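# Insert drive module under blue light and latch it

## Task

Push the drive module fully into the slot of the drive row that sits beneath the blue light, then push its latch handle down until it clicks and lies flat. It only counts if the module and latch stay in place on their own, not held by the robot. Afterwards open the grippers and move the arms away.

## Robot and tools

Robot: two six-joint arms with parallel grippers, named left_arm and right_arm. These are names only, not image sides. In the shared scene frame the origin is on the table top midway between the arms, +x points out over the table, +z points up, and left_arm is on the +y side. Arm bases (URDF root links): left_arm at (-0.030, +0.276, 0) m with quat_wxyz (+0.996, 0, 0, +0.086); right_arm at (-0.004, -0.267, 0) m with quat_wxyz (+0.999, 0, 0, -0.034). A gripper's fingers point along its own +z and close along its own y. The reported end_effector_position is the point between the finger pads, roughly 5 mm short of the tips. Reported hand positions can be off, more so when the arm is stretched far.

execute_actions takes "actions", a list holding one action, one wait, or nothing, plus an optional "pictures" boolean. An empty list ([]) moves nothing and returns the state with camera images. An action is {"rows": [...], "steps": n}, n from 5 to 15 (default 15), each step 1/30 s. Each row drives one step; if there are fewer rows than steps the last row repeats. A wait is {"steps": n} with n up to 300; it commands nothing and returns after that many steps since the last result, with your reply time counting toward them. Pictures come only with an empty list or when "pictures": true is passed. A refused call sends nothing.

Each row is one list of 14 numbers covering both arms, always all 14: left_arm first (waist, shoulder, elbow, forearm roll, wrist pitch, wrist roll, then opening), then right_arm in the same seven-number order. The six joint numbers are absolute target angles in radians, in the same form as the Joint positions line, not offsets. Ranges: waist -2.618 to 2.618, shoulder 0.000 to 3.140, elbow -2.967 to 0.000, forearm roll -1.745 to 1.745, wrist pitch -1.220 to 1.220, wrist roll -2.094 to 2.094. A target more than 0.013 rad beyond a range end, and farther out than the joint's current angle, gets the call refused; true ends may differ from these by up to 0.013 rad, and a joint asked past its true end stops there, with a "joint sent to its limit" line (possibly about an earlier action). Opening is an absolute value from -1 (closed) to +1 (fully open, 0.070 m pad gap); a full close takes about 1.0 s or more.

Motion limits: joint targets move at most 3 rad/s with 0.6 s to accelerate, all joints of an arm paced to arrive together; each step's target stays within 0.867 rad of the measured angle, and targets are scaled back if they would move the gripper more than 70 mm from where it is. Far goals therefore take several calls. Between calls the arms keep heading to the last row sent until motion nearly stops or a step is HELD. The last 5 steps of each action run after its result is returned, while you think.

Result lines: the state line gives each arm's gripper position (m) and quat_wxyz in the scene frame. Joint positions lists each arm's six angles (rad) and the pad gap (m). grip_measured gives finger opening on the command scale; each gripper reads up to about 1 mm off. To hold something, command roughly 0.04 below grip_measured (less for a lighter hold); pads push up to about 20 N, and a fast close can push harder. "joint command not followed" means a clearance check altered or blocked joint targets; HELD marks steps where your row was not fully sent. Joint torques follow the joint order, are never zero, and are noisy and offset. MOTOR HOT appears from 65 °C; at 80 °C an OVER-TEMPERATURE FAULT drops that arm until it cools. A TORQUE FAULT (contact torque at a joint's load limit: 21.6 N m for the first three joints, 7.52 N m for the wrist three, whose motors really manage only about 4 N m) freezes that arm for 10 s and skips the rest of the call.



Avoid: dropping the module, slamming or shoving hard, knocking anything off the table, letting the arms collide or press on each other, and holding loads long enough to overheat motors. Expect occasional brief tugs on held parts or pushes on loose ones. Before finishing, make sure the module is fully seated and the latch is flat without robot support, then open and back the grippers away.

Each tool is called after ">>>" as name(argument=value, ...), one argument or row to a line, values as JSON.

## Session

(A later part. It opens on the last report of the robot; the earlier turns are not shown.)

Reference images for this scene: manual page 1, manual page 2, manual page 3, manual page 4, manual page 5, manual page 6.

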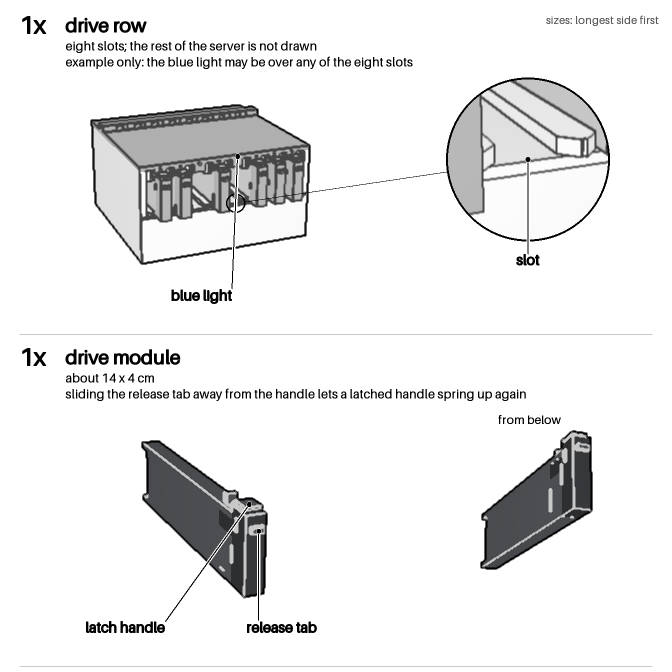

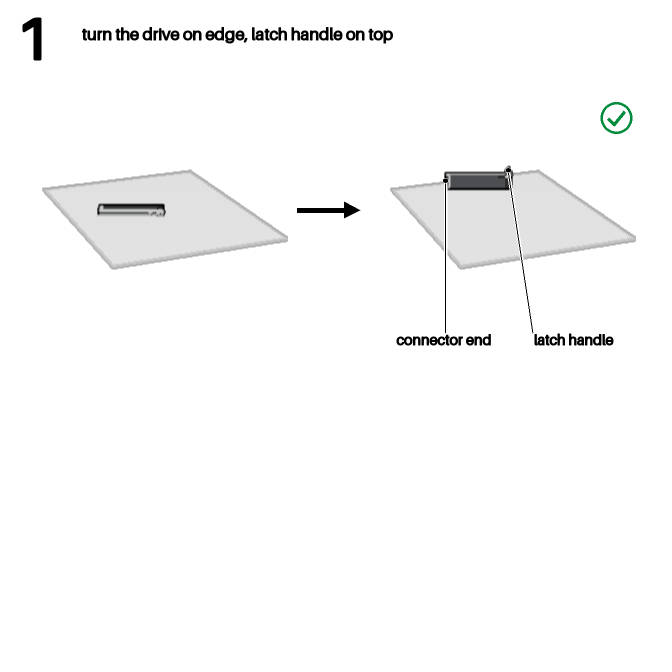

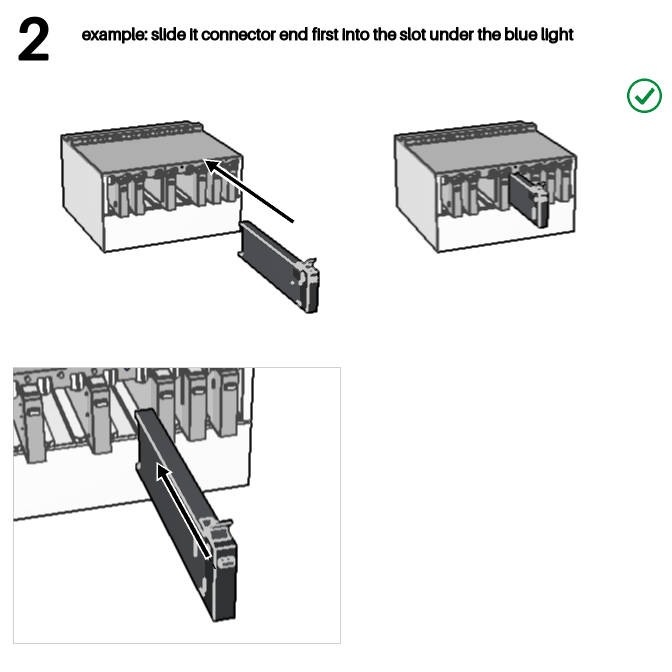

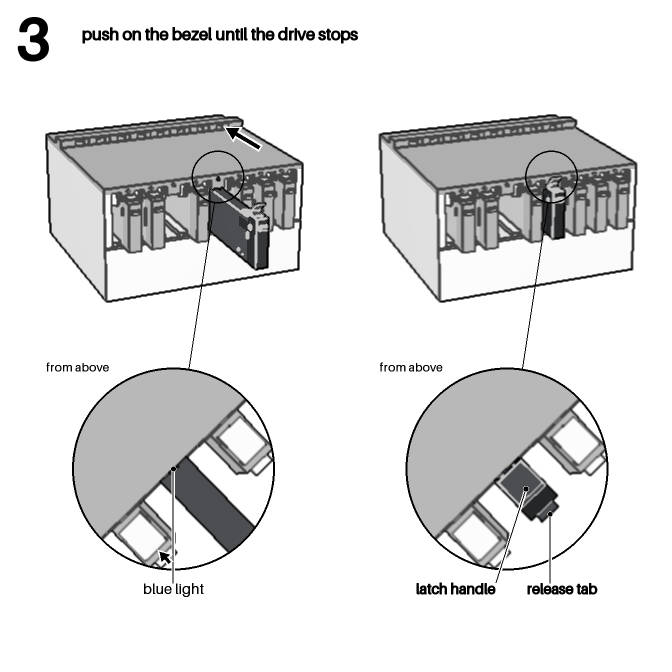

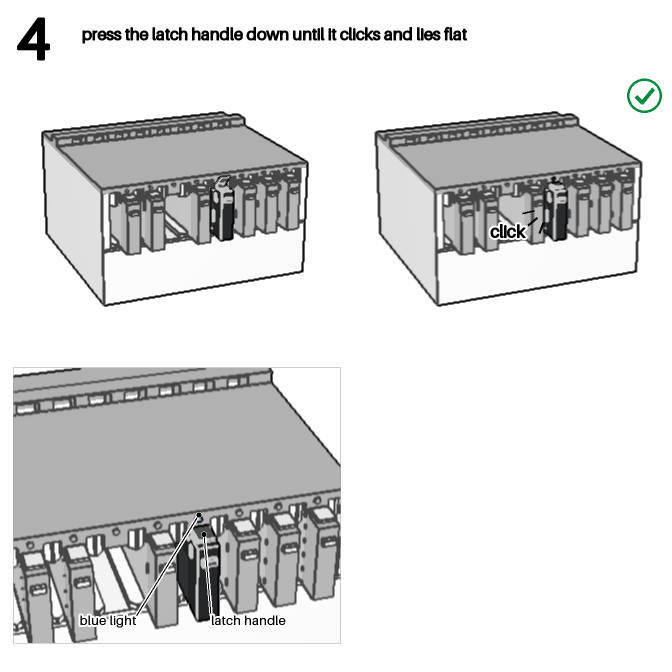

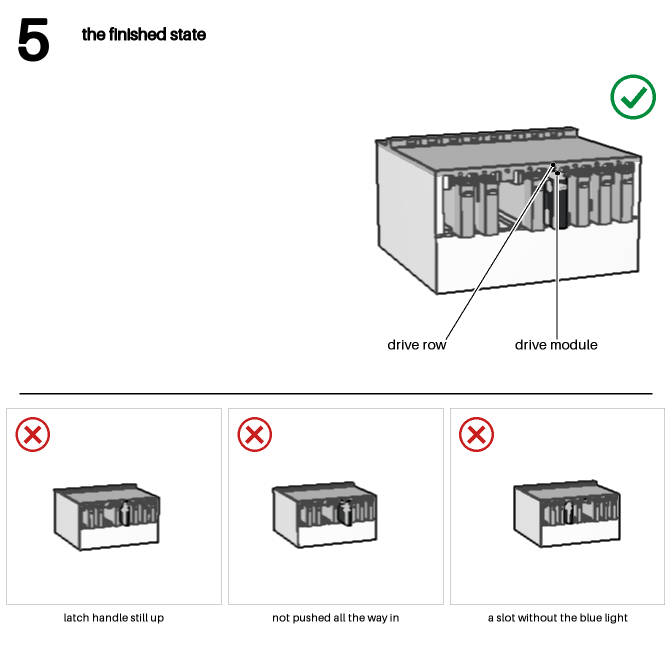

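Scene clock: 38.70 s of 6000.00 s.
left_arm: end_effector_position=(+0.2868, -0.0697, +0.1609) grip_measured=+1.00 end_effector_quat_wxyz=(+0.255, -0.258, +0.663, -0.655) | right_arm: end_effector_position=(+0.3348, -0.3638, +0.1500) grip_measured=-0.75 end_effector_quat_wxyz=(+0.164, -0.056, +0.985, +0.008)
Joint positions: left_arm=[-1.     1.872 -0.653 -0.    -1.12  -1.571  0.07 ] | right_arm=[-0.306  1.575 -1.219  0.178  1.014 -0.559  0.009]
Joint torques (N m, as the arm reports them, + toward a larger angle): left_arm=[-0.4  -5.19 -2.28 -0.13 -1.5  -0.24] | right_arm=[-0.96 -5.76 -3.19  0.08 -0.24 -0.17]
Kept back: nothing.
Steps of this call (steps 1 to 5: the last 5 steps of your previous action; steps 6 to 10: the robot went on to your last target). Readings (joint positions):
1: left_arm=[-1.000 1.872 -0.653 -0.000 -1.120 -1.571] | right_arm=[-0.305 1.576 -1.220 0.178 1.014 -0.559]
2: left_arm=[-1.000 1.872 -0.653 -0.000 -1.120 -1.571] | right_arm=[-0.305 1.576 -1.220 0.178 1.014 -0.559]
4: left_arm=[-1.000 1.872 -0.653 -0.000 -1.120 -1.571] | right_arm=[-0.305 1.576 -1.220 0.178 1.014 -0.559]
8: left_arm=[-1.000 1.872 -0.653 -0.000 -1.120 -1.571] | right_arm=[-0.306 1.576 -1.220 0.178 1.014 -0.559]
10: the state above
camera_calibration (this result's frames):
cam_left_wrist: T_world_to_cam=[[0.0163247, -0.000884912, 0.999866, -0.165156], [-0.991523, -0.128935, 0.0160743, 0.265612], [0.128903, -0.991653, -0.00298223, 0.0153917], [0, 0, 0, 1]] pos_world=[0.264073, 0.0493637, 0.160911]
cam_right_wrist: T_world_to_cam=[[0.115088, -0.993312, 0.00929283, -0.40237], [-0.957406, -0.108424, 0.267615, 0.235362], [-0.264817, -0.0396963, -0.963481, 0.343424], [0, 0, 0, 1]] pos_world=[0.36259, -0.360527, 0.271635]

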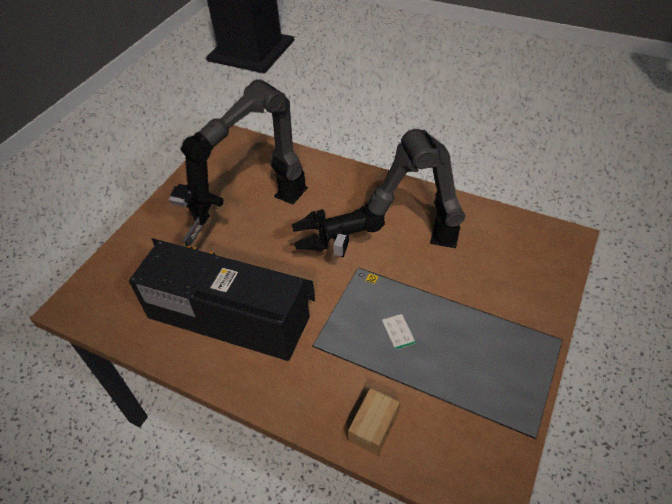

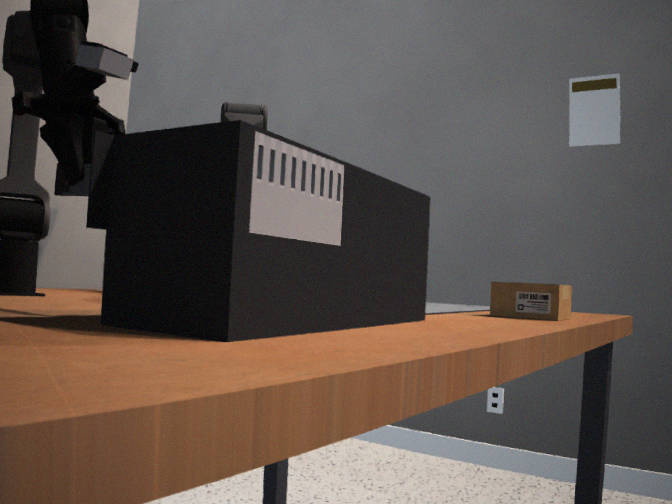

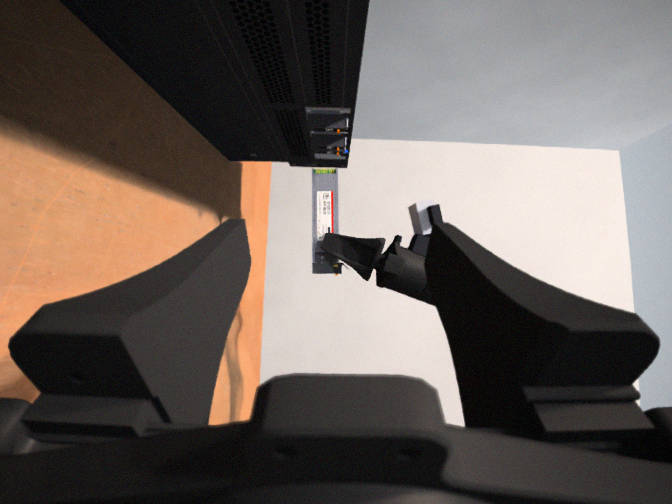

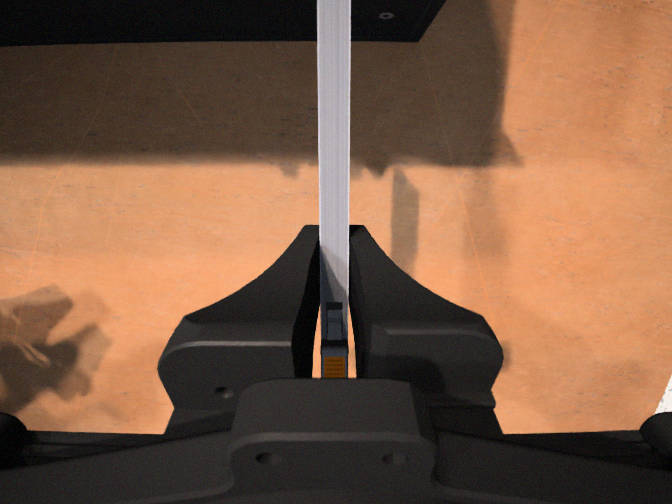

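>>> zoom_image(
  camera="cam_left_wrist",
  region=[260, 90, 400, 290],
)

Region (260, 90, 400, 290) of cam_left_wrist's 672x504 image, scaled by 2.520, with more detail than that image has; it fills the left 353 columns of this view, and the rest is white.

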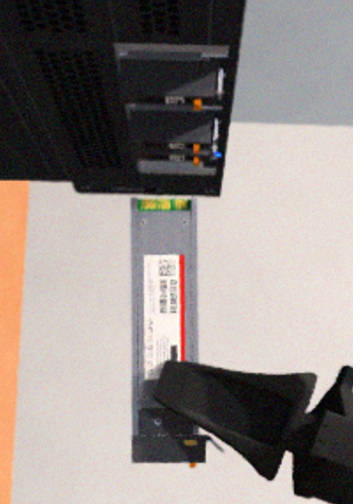

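>>> execute_actions(
  actions=[
    {"rows":[[-1.0,1.872,-0.653,0,-1.12,-1.571,1,-0.2755,1.635,-1.3026,0.1655,1.0318,-0.519,-0.82]],"steps":15},
  ],
)

>>> execute_actions(
  actions=[
    {"steps":10},
  ],
  pictures=true,
)

Scene clock: 39.40 s of 6000.00 s.
left_arm: end_effector_position=(+0.2868, -0.0697, +0.1609) grip_measured=+1.00 end_effector_quat_wxyz=(+0.255, -0.258, +0.663, -0.655) | right_arm: end_effector_position=(+0.3553, -0.3616, +0.1531) grip_measured=-0.75 end_effector_quat_wxyz=(+0.165, -0.055, +0.985, +0.008)
Joint positions: left_arm=[-1.     1.872 -0.653 -0.    -1.12  -1.571  0.07 ] | right_arm=[-0.275  1.636 -1.304  0.166  1.031 -0.518  0.009]
Joint torques (N m, as the arm reports them, + toward a larger angle): left_arm=[-0.38 -5.14 -2.3  -0.11 -1.5  -0.24] | right_arm=[-0.39 -5.81 -3.44 -0.04 -0.08 -0.13]
Steps of this call (steps 1 to 11: the robot went on to your last target; steps 12 to 21: the first 10 steps of this action). Readings (joint positions):
12: left_arm=[-1.000 1.872 -0.653 -0.000 -1.120 -1.571] | right_arm=[-0.306 1.575 -1.219 0.178 1.014 -0.560]
13: left_arm=[-1.000 1.872 -0.653 -0.000 -1.120 -1.571] | right_arm=[-0.306 1.576 -1.220 0.178 1.014 -0.559]
15: left_arm=[-1.000 1.872 -0.653 -0.000 -1.120 -1.571] | right_arm=[-0.297 1.592 -1.243 0.174 1.019 -0.548]
19: left_arm=[-1.000 1.872 -0.653 -0.000 -1.120 -1.571] | right_arm=[-0.275 1.635 -1.303 0.166 1.030 -0.519]
21: the state above

Scene clock: 39.73 s of 6000.00 s.
left_arm: end_effector_position=(+0.2868, -0.0697, +0.1609) grip_measured=+1.00 end_effector_quat_wxyz=(+0.255, -0.258, +0.663, -0.655) | right_arm: end_effector_position=(+0.3549, -0.3616, +0.1529) grip_measured=-0.75 end_effector_quat_wxyz=(+0.164, -0.055, +0.985, +0.009)
Joint positions: left_arm=[-1.     1.872 -0.653 -0.    -1.12  -1.571  0.07 ] | right_arm=[-0.275  1.636 -1.303  0.166  1.032 -0.519  0.009]
Joint torques (N m, as the arm reports them, + toward a larger angle): left_arm=[-0.41 -5.21 -2.17 -0.13 -1.49 -0.23] | right_arm=[-0.99 -6.15 -3.05  0.   -0.09 -0.19]
Kept back: nothing.
Steps of this call (steps 1 to 5: the last 5 steps of your previous action; steps 6 to 10: the robot went on to your last target). Readings (joint positions):
1: left_arm=[-1.000 1.872 -0.653 -0.000 -1.120 -1.571] | right_arm=[-0.275 1.636 -1.304 0.166 1.031 -0.518]
2: left_arm=[-1.000 1.872 -0.653 -0.000 -1.120 -1.571] | right_arm=[-0.275 1.636 -1.304 0.166 1.032 -0.518]
4: left_arm=[-1.000 1.872 -0.653 -0.000 -1.120 -1.571] | right_arm=[-0.275 1.636 -1.304 0.166 1.032 -0.518]
8: left_arm=[-1.000 1.872 -0.653 -0.000 -1.120 -1.571] | right_arm=[-0.275 1.636 -1.303 0.166 1.032 -0.519]
10: the state above
camera_calibration (this result's frames):
cam_left_wrist: T_world_to_cam=[[0.016325, -0.00088469, 0.999866, -0.165156], [-0.991523, -0.128935, 0.0160747, 0.265612], [0.128903, -0.991653, -0.00298206, 0.0153917], [0, 0, 0, 1]] pos_world=[0.264073, 0.0493637, 0.160911]
cam_right_wrist: T_world_to_cam=[[0.113439, -0.993506, 0.00878565, -0.401897], [-0.957621, -0.106976, 0.267428, 0.254669], [-0.264751, -0.0387499, -0.963538, 0.351949], [0, 0, 0, 1]] pos_world=[0.382646, -0.358405, 0.274542]

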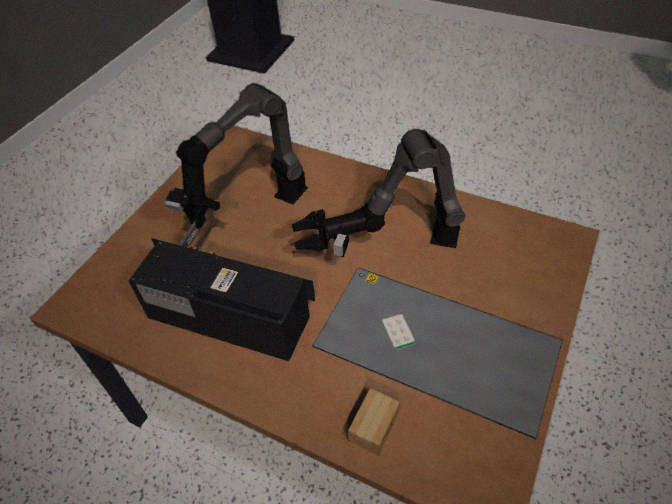

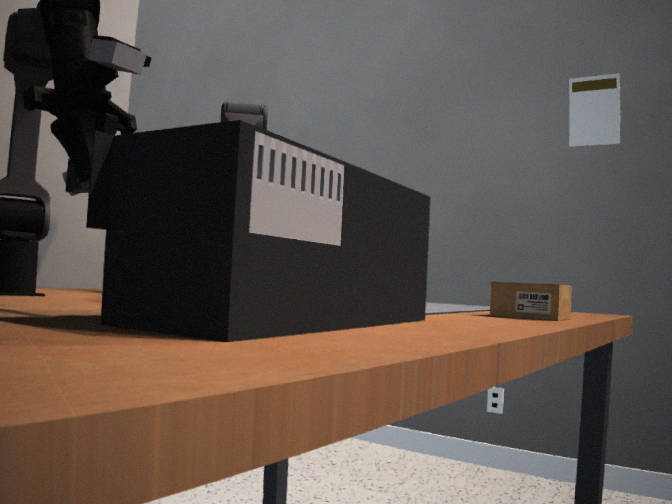

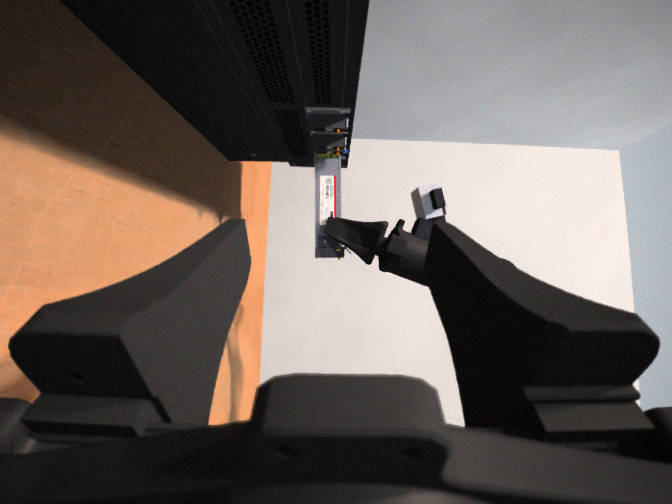

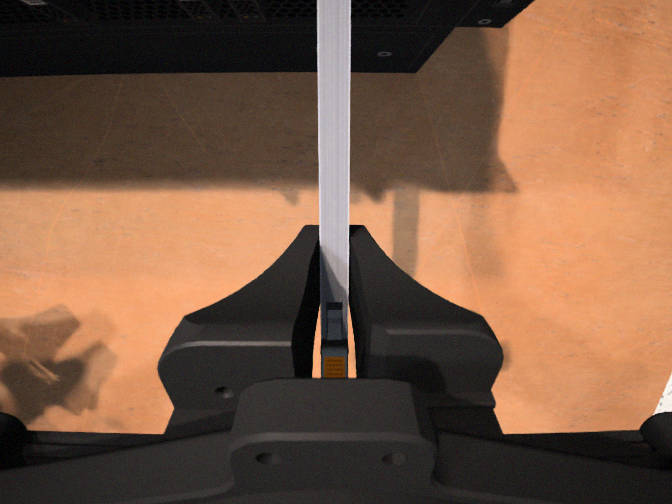

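>>> execute_actions(
  actions=[
    {"rows":[[-1.0,1.872,-0.653,0,-1.12,-1.571,1,-0.2424,1.7146,-1.4037,0.1526,1.048,-0.481,-0.82]],"steps":15},
  ],
)

>>> execute_actions(
  actions=[
    {"steps":10},
  ],
  pictures=true,
)

Scene clock: 40.27 s of 6000.00 s.
left_arm: end_effector_position=(+0.2868, -0.0697, +0.1609) grip_measured=+1.00 end_effector_quat_wxyz=(+0.255, -0.258, +0.663, -0.655) | right_arm: end_effector_position=(+0.3778, -0.3605, +0.1520) grip_measured=-0.75 end_effector_quat_wxyz=(+0.160, -0.056, +0.985, +0.007)
Joint positions: left_arm=[-1.     1.872 -0.653 -0.    -1.12  -1.571  0.07 ] | right_arm=[-0.245  1.715 -1.403  0.147  1.054 -0.479  0.009]
Joint torques (N m, as the arm reports them, + toward a larger angle): left_arm=[-0.32 -5.31 -2.33 -0.13 -1.48 -0.25] | right_arm=[ 4.55 -5.86 -5.08  1.55 -1.62 -0.41]
Steps of this call (steps 1 to 6: the robot went on to your last target; steps 7 to 16: the first 10 steps of this action). Readings (joint positions):
7: left_arm=[-1.000 1.872 -0.653 -0.000 -1.120 -1.571] | right_arm=[-0.275 1.635 -1.303 0.165 1.032 -0.519]
8: left_arm=[-1.000 1.872 -0.653 -0.000 -1.120 -1.571] | right_arm=[-0.275 1.636 -1.304 0.165 1.032 -0.519]
10: left_arm=[-1.000 1.872 -0.653 -0.000 -1.120 -1.571] | right_arm=[-0.268 1.654 -1.328 0.161 1.037 -0.510]
14: left_arm=[-1.000 1.872 -0.653 -0.000 -1.120 -1.571] | right_arm=[-0.247 1.711 -1.399 0.147 1.053 -0.481]
16: the state above

Scene clock: 40.60 s of 6000.00 s.
left_arm: end_effector_position=(+0.2868, -0.0697, +0.1609) grip_measured=+1.00 end_effector_quat_wxyz=(+0.255, -0.258, +0.663, -0.655) | right_arm: end_effector_position=(+0.3780, -0.3597, +0.1522) grip_measured=-0.74 end_effector_quat_wxyz=(+0.161, -0.056, +0.985, +0.008)
Joint positions: left_arm=[-1.     1.872 -0.653 -0.    -1.12  -1.571  0.07 ] | right_arm=[-0.244  1.715 -1.403  0.149  1.054 -0.48   0.009]
Joint torques (N m, as the arm reports them, + toward a larger angle): left_arm=[-0.36 -5.3  -2.28 -0.12 -1.5  -0.22] | right_arm=[ 7.07 -5.77 -5.67  2.46 -2.82 -0.54]
Kept back: nothing.
Steps of this call (steps 1 to 5: the last 5 steps of your previous action; steps 6 to 10: the robot went on to your last target). Readings (joint positions):
1: left_arm=[-1.000 1.872 -0.653 -0.000 -1.120 -1.571] | right_arm=[-0.245 1.715 -1.403 0.147 1.054 -0.479]
2: left_arm=[-1.000 1.872 -0.653 -0.000 -1.120 -1.571] | right_arm=[-0.245 1.715 -1.403 0.147 1.054 -0.479]
4: left_arm=[-1.000 1.872 -0.653 -0.000 -1.120 -1.571] | right_arm=[-0.245 1.715 -1.403 0.147 1.054 -0.480]
8: left_arm=[-1.000 1.872 -0.653 -0.000 -1.120 -1.571] | right_arm=[-0.244 1.715 -1.403 0.148 1.054 -0.480]
10: the state above
camera_calibration (this result's frames):
cam_left_wrist: T_world_to_cam=[[0.0163252, -0.000884585, 0.999866, -0.165156], [-0.991523, -0.128935, 0.0160749, 0.265612], [0.128903, -0.991653, -0.00298197, 0.0153917], [0, 0, 0, 1]] pos_world=[0.264073, 0.0493638, 0.160911]
cam_right_wrist: T_world_to_cam=[[0.115544, -0.993253, 0.00994734, -0.403582], [-0.955518, -0.108407, 0.274287, 0.274846], [-0.271358, -0.0411971, -0.961596, 0.358813], [0, 0, 0, 1]] pos_world=[0.406618, -0.356281, 0.273662]

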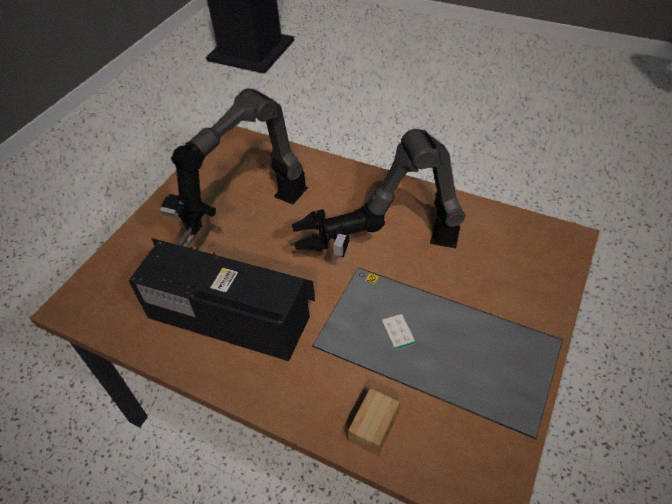

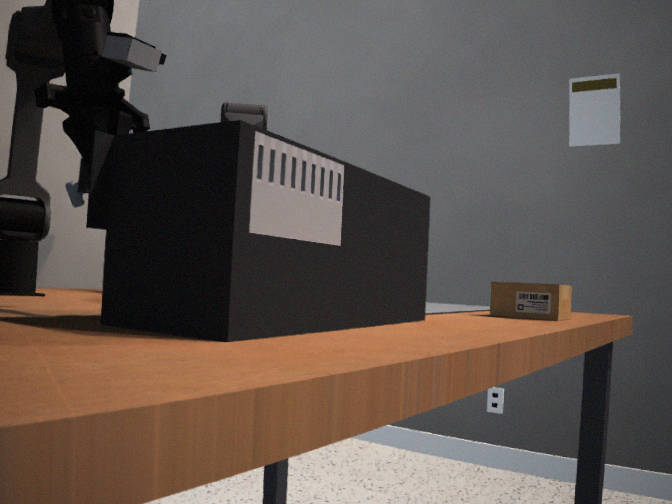

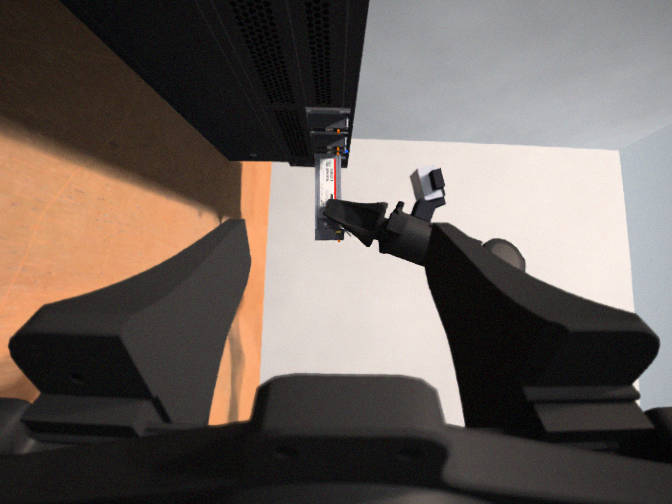

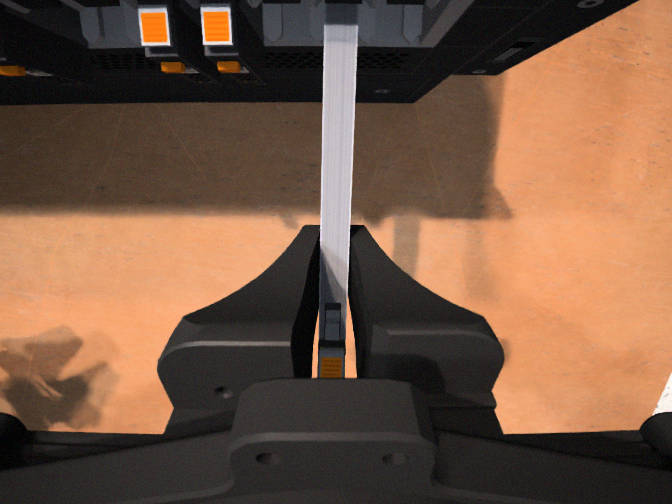

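>>> execute_actions(
  actions=[
    {"rows":[[-1.0,1.872,-0.653,0,-1.12,-1.571,1,-0.251,1.7146,-1.4037,0.155,1.048,-0.488,-0.82]],"steps":6},
  ],
)

>>> execute_actions(
  actions=[
    {"rows":[[-1.0,1.872,-0.653,0,-1.12,-1.571,1,-0.227,1.7834,-1.4969,0.1454,1.0698,-0.461,-0.82]],"steps":15},
  ],
)

>>> execute_actions(
  actions=[
    {"steps":8},
  ],
  pictures=true,
)

Scene clock: 40.97 s of 6000.00 s.
left_arm: end_effector_position=(+0.2868, -0.0697, +0.1609) grip_measured=+1.00 end_effector_quat_wxyz=(+0.255, -0.258, +0.663, -0.655) | right_arm: end_effector_position=(+0.3786, -0.3589, +0.1523) grip_measured=-0.74 end_effector_quat_wxyz=(+0.162, -0.057, +0.985, +0.009)
Joint positions: left_arm=[-1.     1.872 -0.653 -0.    -1.12  -1.571  0.07 ] | right_arm=[-0.243  1.715 -1.402  0.152  1.051 -0.481  0.009]
Joint torques (N m, as the arm reports them, + toward a larger angle): left_arm=[-0.38 -5.22 -2.3  -0.11 -1.47 -0.26] | right_arm=[ 5.49 -5.95 -6.74  2.64 -3.44 -0.71]
Steps of this call (steps 1 to 10: the robot went on to your last target; step 11: the first step of this action). Readings (joint positions):
11: the state above

Scene clock: 41.47 s of 6000.00 s.
left_arm: end_effector_position=(+0.2868, -0.0697, +0.1609) grip_measured=+1.00 end_effector_quat_wxyz=(+0.255, -0.258, +0.663, -0.655) | right_arm: end_effector_position=(+0.3950, -0.3582, +0.1507) grip_measured=-0.74 end_effector_quat_wxyz=(+0.152, -0.058, +0.987, +0.013)
Joint positions: left_arm=[-1.     1.872 -0.653 -0.    -1.12  -1.571  0.07 ] | right_arm=[-0.227  1.786 -1.498  0.144  1.095 -0.46   0.009]
Joint torques (N m, as the arm reports them, + toward a larger angle): left_arm=[-0.38 -5.25 -2.29 -0.12 -1.49 -0.25] | right_arm=[ 6.64 -7.3  -8.06  2.38 -3.46 -0.42]
Steps of this call (steps 1 to 5: the last 5 steps of your previous action; steps 6 to 15: the first 10 steps of this action). Readings (joint positions):
6: left_arm=[-1.000 1.872 -0.653 -0.000 -1.120 -1.571] | right_arm=[-0.250 1.715 -1.402 0.157 1.049 -0.490]
7: left_arm=[-1.000 1.872 -0.653 -0.000 -1.120 -1.571] | right_arm=[-0.249 1.716 -1.404 0.157 1.050 -0.489]
9: left_arm=[-1.000 1.872 -0.653 -0.000 -1.120 -1.571] | right_arm=[-0.245 1.733 -1.428 0.152 1.065 -0.481]
13: left_arm=[-1.000 1.872 -0.653 -0.000 -1.120 -1.571] | right_arm=[-0.228 1.783 -1.497 0.145 1.108 -0.461]
15: the state above

Scene clock: 41.73 s of 6000.00 s.
left_arm: end_effector_position=(+0.2868, -0.0697, +0.1609) grip_measured=+1.00 end_effector_quat_wxyz=(+0.255, -0.258, +0.663, -0.655) | right_arm: end_effector_position=(+0.3996, -0.3591, +0.1507) grip_measured=-0.75 end_effector_quat_wxyz=(+0.162, -0.057, +0.985, +0.010)
Joint positions: left_arm=[-1.     1.872 -0.653 -0.    -1.12  -1.571  0.07 ] | right_arm=[-0.226  1.788 -1.496  0.146  1.07  -0.461  0.009]
Joint torques (N m, as the arm reports them, + toward a larger angle): left_arm=[-0.42 -5.16 -2.28 -0.12 -1.49 -0.19] | right_arm=[ 4.5  -9.45 -8.56  2.1  -3.45 -0.38]
Kept back: nothing.
Steps of this call (steps 1 to 5: the last 5 steps of your previous action; steps 6 to 8: the robot went on to your last target). Readings (joint positions):
1: left_arm=[-1.000 1.872 -0.653 -0.000 -1.120 -1.571] | right_arm=[-0.227 1.787 -1.498 0.145 1.090 -0.460]
2: left_arm=[-1.000 1.872 -0.653 -0.000 -1.120 -1.571] | right_arm=[-0.227 1.787 -1.497 0.145 1.085 -0.460]
4: left_arm=[-1.000 1.872 -0.653 -0.000 -1.120 -1.571] | right_arm=[-0.226 1.788 -1.496 0.146 1.075 -0.460]
8: the state above
camera_calibration (this result's frames):
cam_left_wrist: T_world_to_cam=[[0.0163254, -0.000884707, 0.999866, -0.165156], [-0.991523, -0.128935, 0.0160751, 0.265612], [0.128903, -0.991653, -0.00298212, 0.0153917], [0, 0, 0, 1]] pos_world=[0.264073, 0.0493637, 0.160911]
cam_right_wrist: T_world_to_cam=[[0.118253, -0.992959, 0.00694343, -0.405946], [-0.955665, -0.111907, 0.272362, 0.295073], [-0.269667, -0.0388433, -0.96217, 0.363579], [0, 0, 0, 1]] pos_world=[0.428041, -0.355944, 0.272277]

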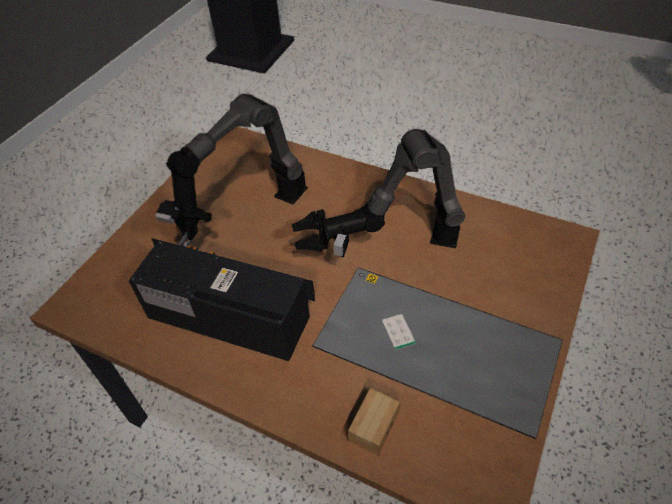

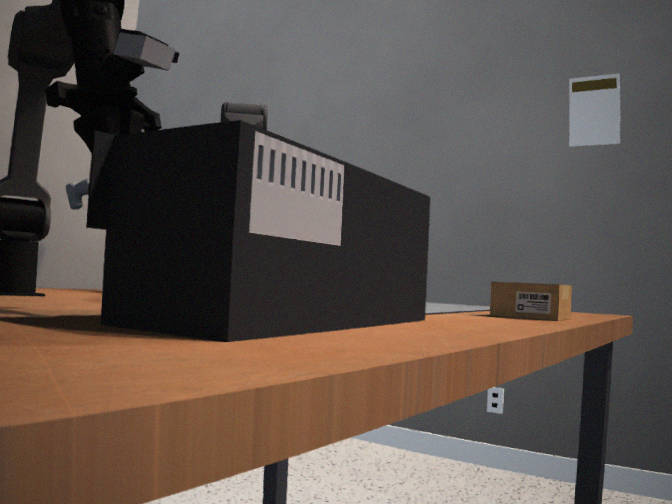

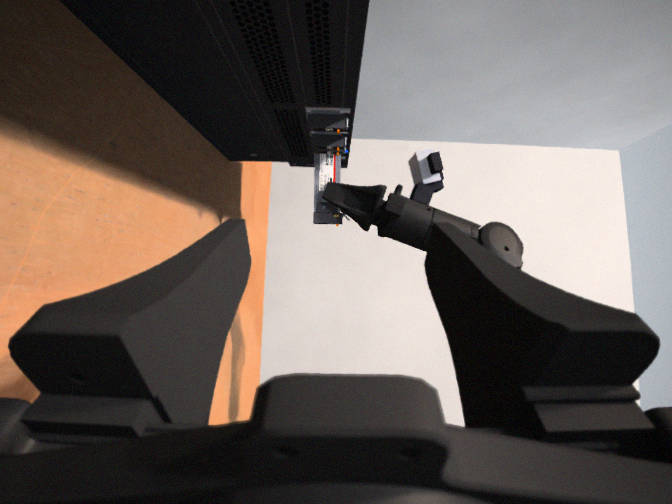

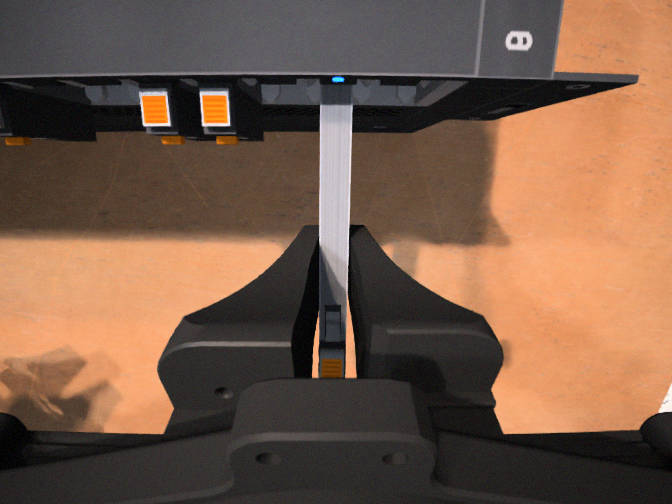

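>>> execute_actions(
  actions=[
    {"rows":[[-1.0,1.872,-0.653,0,-1.12,-1.571,1,-0.229,1.7834,-1.4969,0.1454,1.0698,-0.461,-0.2]],"steps":12},
  ],
)

>>> execute_actions(
  actions=[
    {"rows":[[-1.0,1.872,-0.653,0,-1.12,-1.571,1,-0.286,1.635,-1.3026,0.1675,1.0318,-0.525,-0.2]],"steps":10},
  ],
)

>>> execute_actions(
  actions=[
    {"rows":[[-1.0,1.872,-0.653,0,-1.12,-1.571,1,-0.367,1.4934,-1.1153,0.2243,0.968,-0.64,-0.2]],"steps":15},
  ],
)

>>> execute_actions(
  actions=[
    {"rows":[[-1.0,1.872,-0.653,0,-1.12,-1.571,1,-0.367,1.4934,-1.1153,0.2243,0.968,-0.64,-1]],"steps":15},
  ],
  pictures=true,
)

Scene clock: 42.27 s of 6000.00 s.
left_arm: end_effector_position=(+0.2868, -0.0697, +0.1609) grip_measured=+1.00 end_effector_quat_wxyz=(+0.255, -0.258, +0.663, -0.655) | right_arm: end_effector_position=(+0.4048, -0.3598, +0.1601) grip_measured=-0.32 end_effector_quat_wxyz=(+0.180, -0.057, +0.982, +0.006)
Joint positions: left_arm=[-1.     1.872 -0.653 -0.    -1.12  -1.571  0.07 ] | right_arm=[-0.226  1.776 -1.506  0.153  1.056 -0.462  0.024]
Joint torques (N m, as the arm reports them, + toward a larger angle): left_arm=[-0.4  -5.29 -2.24 -0.12 -1.5  -0.24] | right_arm=[-0.81 -5.41 -2.96 -0.04 -0.09 -0.05]
Steps of this call (steps 1 to 9: the robot went on to your last target; steps 10 to 16: the first 7 steps of this action). Readings (joint positions):
10: left_arm=[-1.000 1.872 -0.653 -0.000 -1.120 -1.571] | right_arm=[-0.226 1.787 -1.496 0.147 1.069 -0.461]
11: left_arm=[-1.000 1.872 -0.653 -0.000 -1.120 -1.571] | right_arm=[-0.226 1.783 -1.501 0.153 1.056 -0.462]
13: left_arm=[-1.000 1.872 -0.653 -0.000 -1.120 -1.571] | right_arm=[-0.226 1.776 -1.507 0.155 1.047 -0.462]
16: the state above

Scene clock: 42.60 s of 6000.00 s.
left_arm: end_effector_position=(+0.2868, -0.0697, +0.1609) grip_measured=+1.00 end_effector_quat_wxyz=(+0.255, -0.258, +0.663, -0.655) | right_arm: end_effector_position=(+0.3884, -0.3624, +0.1530) grip_measured=-0.20 end_effector_quat_wxyz=(+0.164, -0.055, +0.985, +0.008)
Joint positions: left_arm=[-1.     1.872 -0.653 -0.    -1.12  -1.571  0.07 ] | right_arm=[-0.243  1.748 -1.448  0.15   1.06  -0.477  0.028]
Joint torques (N m, as the arm reports them, + toward a larger angle): left_arm=[-0.4  -5.22 -2.17 -0.12 -1.49 -0.26] | right_arm=[-1.63 -7.98 -2.14  0.38 -0.34 -0.32]
Steps of this call (steps 1 to 5: the last 5 steps of your previous action; steps 6 to 10: the first 5 steps of this action). Readings (joint positions):
6: left_arm=[-1.000 1.872 -0.653 -0.000 -1.120 -1.571] | right_arm=[-0.228 1.780 -1.499 0.147 1.066 -0.462]
7: left_arm=[-1.000 1.872 -0.653 -0.000 -1.120 -1.571] | right_arm=[-0.229 1.779 -1.496 0.147 1.066 -0.462]
9: left_arm=[-1.000 1.872 -0.653 -0.000 -1.120 -1.571] | right_arm=[-0.237 1.763 -1.470 0.148 1.063 -0.470]
10: the state above

Scene clock: 43.10 s of 6000.00 s.
left_arm: end_effector_position=(+0.2868, -0.0697, +0.1609) grip_measured=+1.00 end_effector_quat_wxyz=(+0.255, -0.258, +0.663, -0.655) | right_arm: end_effector_position=(+0.3144, -0.3698, +0.1502) grip_measured=-0.20 end_effector_quat_wxyz=(+0.184, -0.053, +0.981, +0.008)
Joint positions: left_arm=[-1.     1.872 -0.653 -0.    -1.12  -1.571  0.07 ] | right_arm=[-0.367  1.493 -1.116  0.224  0.969 -0.639  0.028]
Joint torques (N m, as the arm reports them, + toward a larger angle): left_arm=[-0.39 -5.29 -2.38 -0.14 -1.47 -0.21] | right_arm=[ 0.06 -4.15 -4.02  0.28 -0.27  0.06]
Steps of this call (steps 1 to 5: the last 5 steps of your previous action; steps 6 to 15: the first 10 steps of this action). Readings (joint positions):
6: left_arm=[-1.000 1.872 -0.653 -0.000 -1.120 -1.571] | right_arm=[-0.285 1.637 -1.307 0.166 1.033 -0.524]
7: left_arm=[-1.000 1.872 -0.653 -0.000 -1.120 -1.571] | right_arm=[-0.289 1.628 -1.295 0.169 1.030 -0.528]
9: left_arm=[-1.000 1.872 -0.653 -0.000 -1.120 -1.571] | right_arm=[-0.305 1.596 -1.251 0.179 1.017 -0.550]
13: left_arm=[-1.000 1.872 -0.653 -0.000 -1.120 -1.571] | right_arm=[-0.356 1.511 -1.139 0.215 0.978 -0.623]
15: the state above

Scene clock: 43.60 s of 6000.00 s.
left_arm: end_effector_position=(+0.2868, -0.0697, +0.1609) grip_measured=+1.00 end_effector_quat_wxyz=(+0.255, -0.258, +0.663, -0.655) | right_arm: end_effector_position=(+0.3145, -0.3698, +0.1500) grip_measured=-0.83 end_effector_quat_wxyz=(+0.185, -0.052, +0.981, +0.008)
Joint positions: left_arm=[-1.     1.872 -0.653 -0.    -1.12  -1.571  0.07 ] | right_arm=[-0.367  1.493 -1.115  0.225  0.967 -0.64   0.006]
Joint torques (N m, as the arm reports them, + toward a larger angle): left_arm=[-0.52 -5.17 -2.29 -0.11 -1.48 -0.22] | right_arm=[ 0.45 -3.86 -4.45  0.09 -0.07  0.06]
Steps of this call (steps 1 to 5: the last 5 steps of your previous action; steps 6 to 15: the first 10 steps of this action). Readings (joint positions):
6: left_arm=[-1.000 1.872 -0.653 -0.000 -1.120 -1.571] | right_arm=[-0.368 1.492 -1.114 0.225 0.967 -0.641]
7: left_arm=[-1.000 1.872 -0.653 -0.000 -1.120 -1.571] | right_arm=[-0.367 1.492 -1.114 0.225 0.967 -0.640]
9: left_arm=[-1.000 1.872 -0.653 -0.000 -1.120 -1.571] | right_arm=[-0.367 1.493 -1.114 0.225 0.967 -0.640]
13: left_arm=[-1.000 1.872 -0.653 -0.000 -1.120 -1.571] | right_arm=[-0.367 1.493 -1.115 0.225 0.967 -0.640]
15: the state above
camera_calibration (this result's frames):
cam_left_wrist: T_world_to_cam=[[0.0163251, -0.000884722, 0.999866, -0.165156], [-0.991523, -0.128935, 0.0160748, 0.265612], [0.128903, -0.991653, -0.00298209, 0.0153917], [0, 0, 0, 1]] pos_world=[0.264073, 0.0493637, 0.160911]
cam_right_wrist: T_world_to_cam=[[0.107515, -0.994134, 0.0117185, -0.404233], [-0.96838, -0.102046, 0.227656, 0.227015], [-0.225125, -0.0358243, -0.973671, 0.328329], [0, 0, 0, 1]] pos_world=[0.337213, -0.366934, 0.27274]

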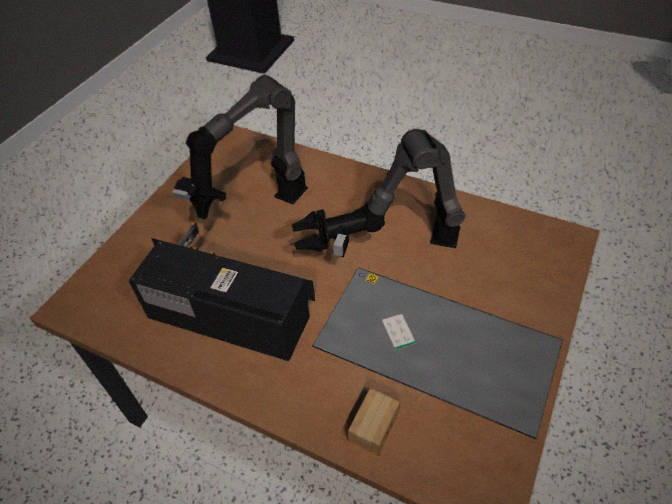

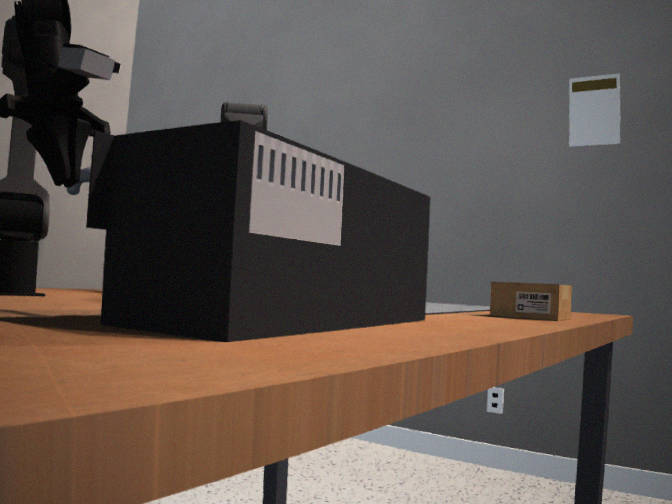

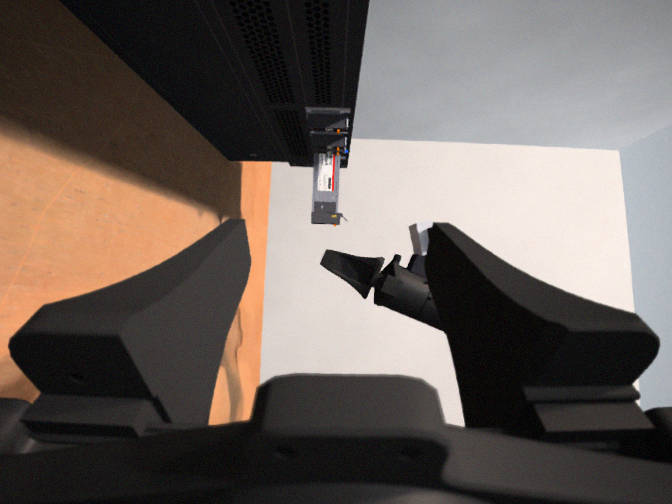

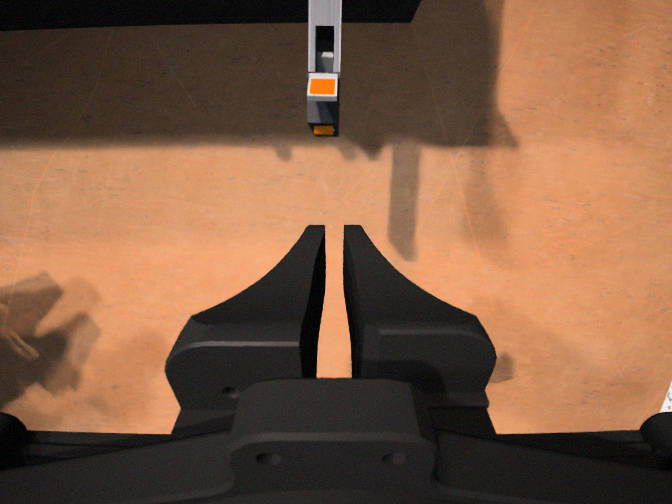

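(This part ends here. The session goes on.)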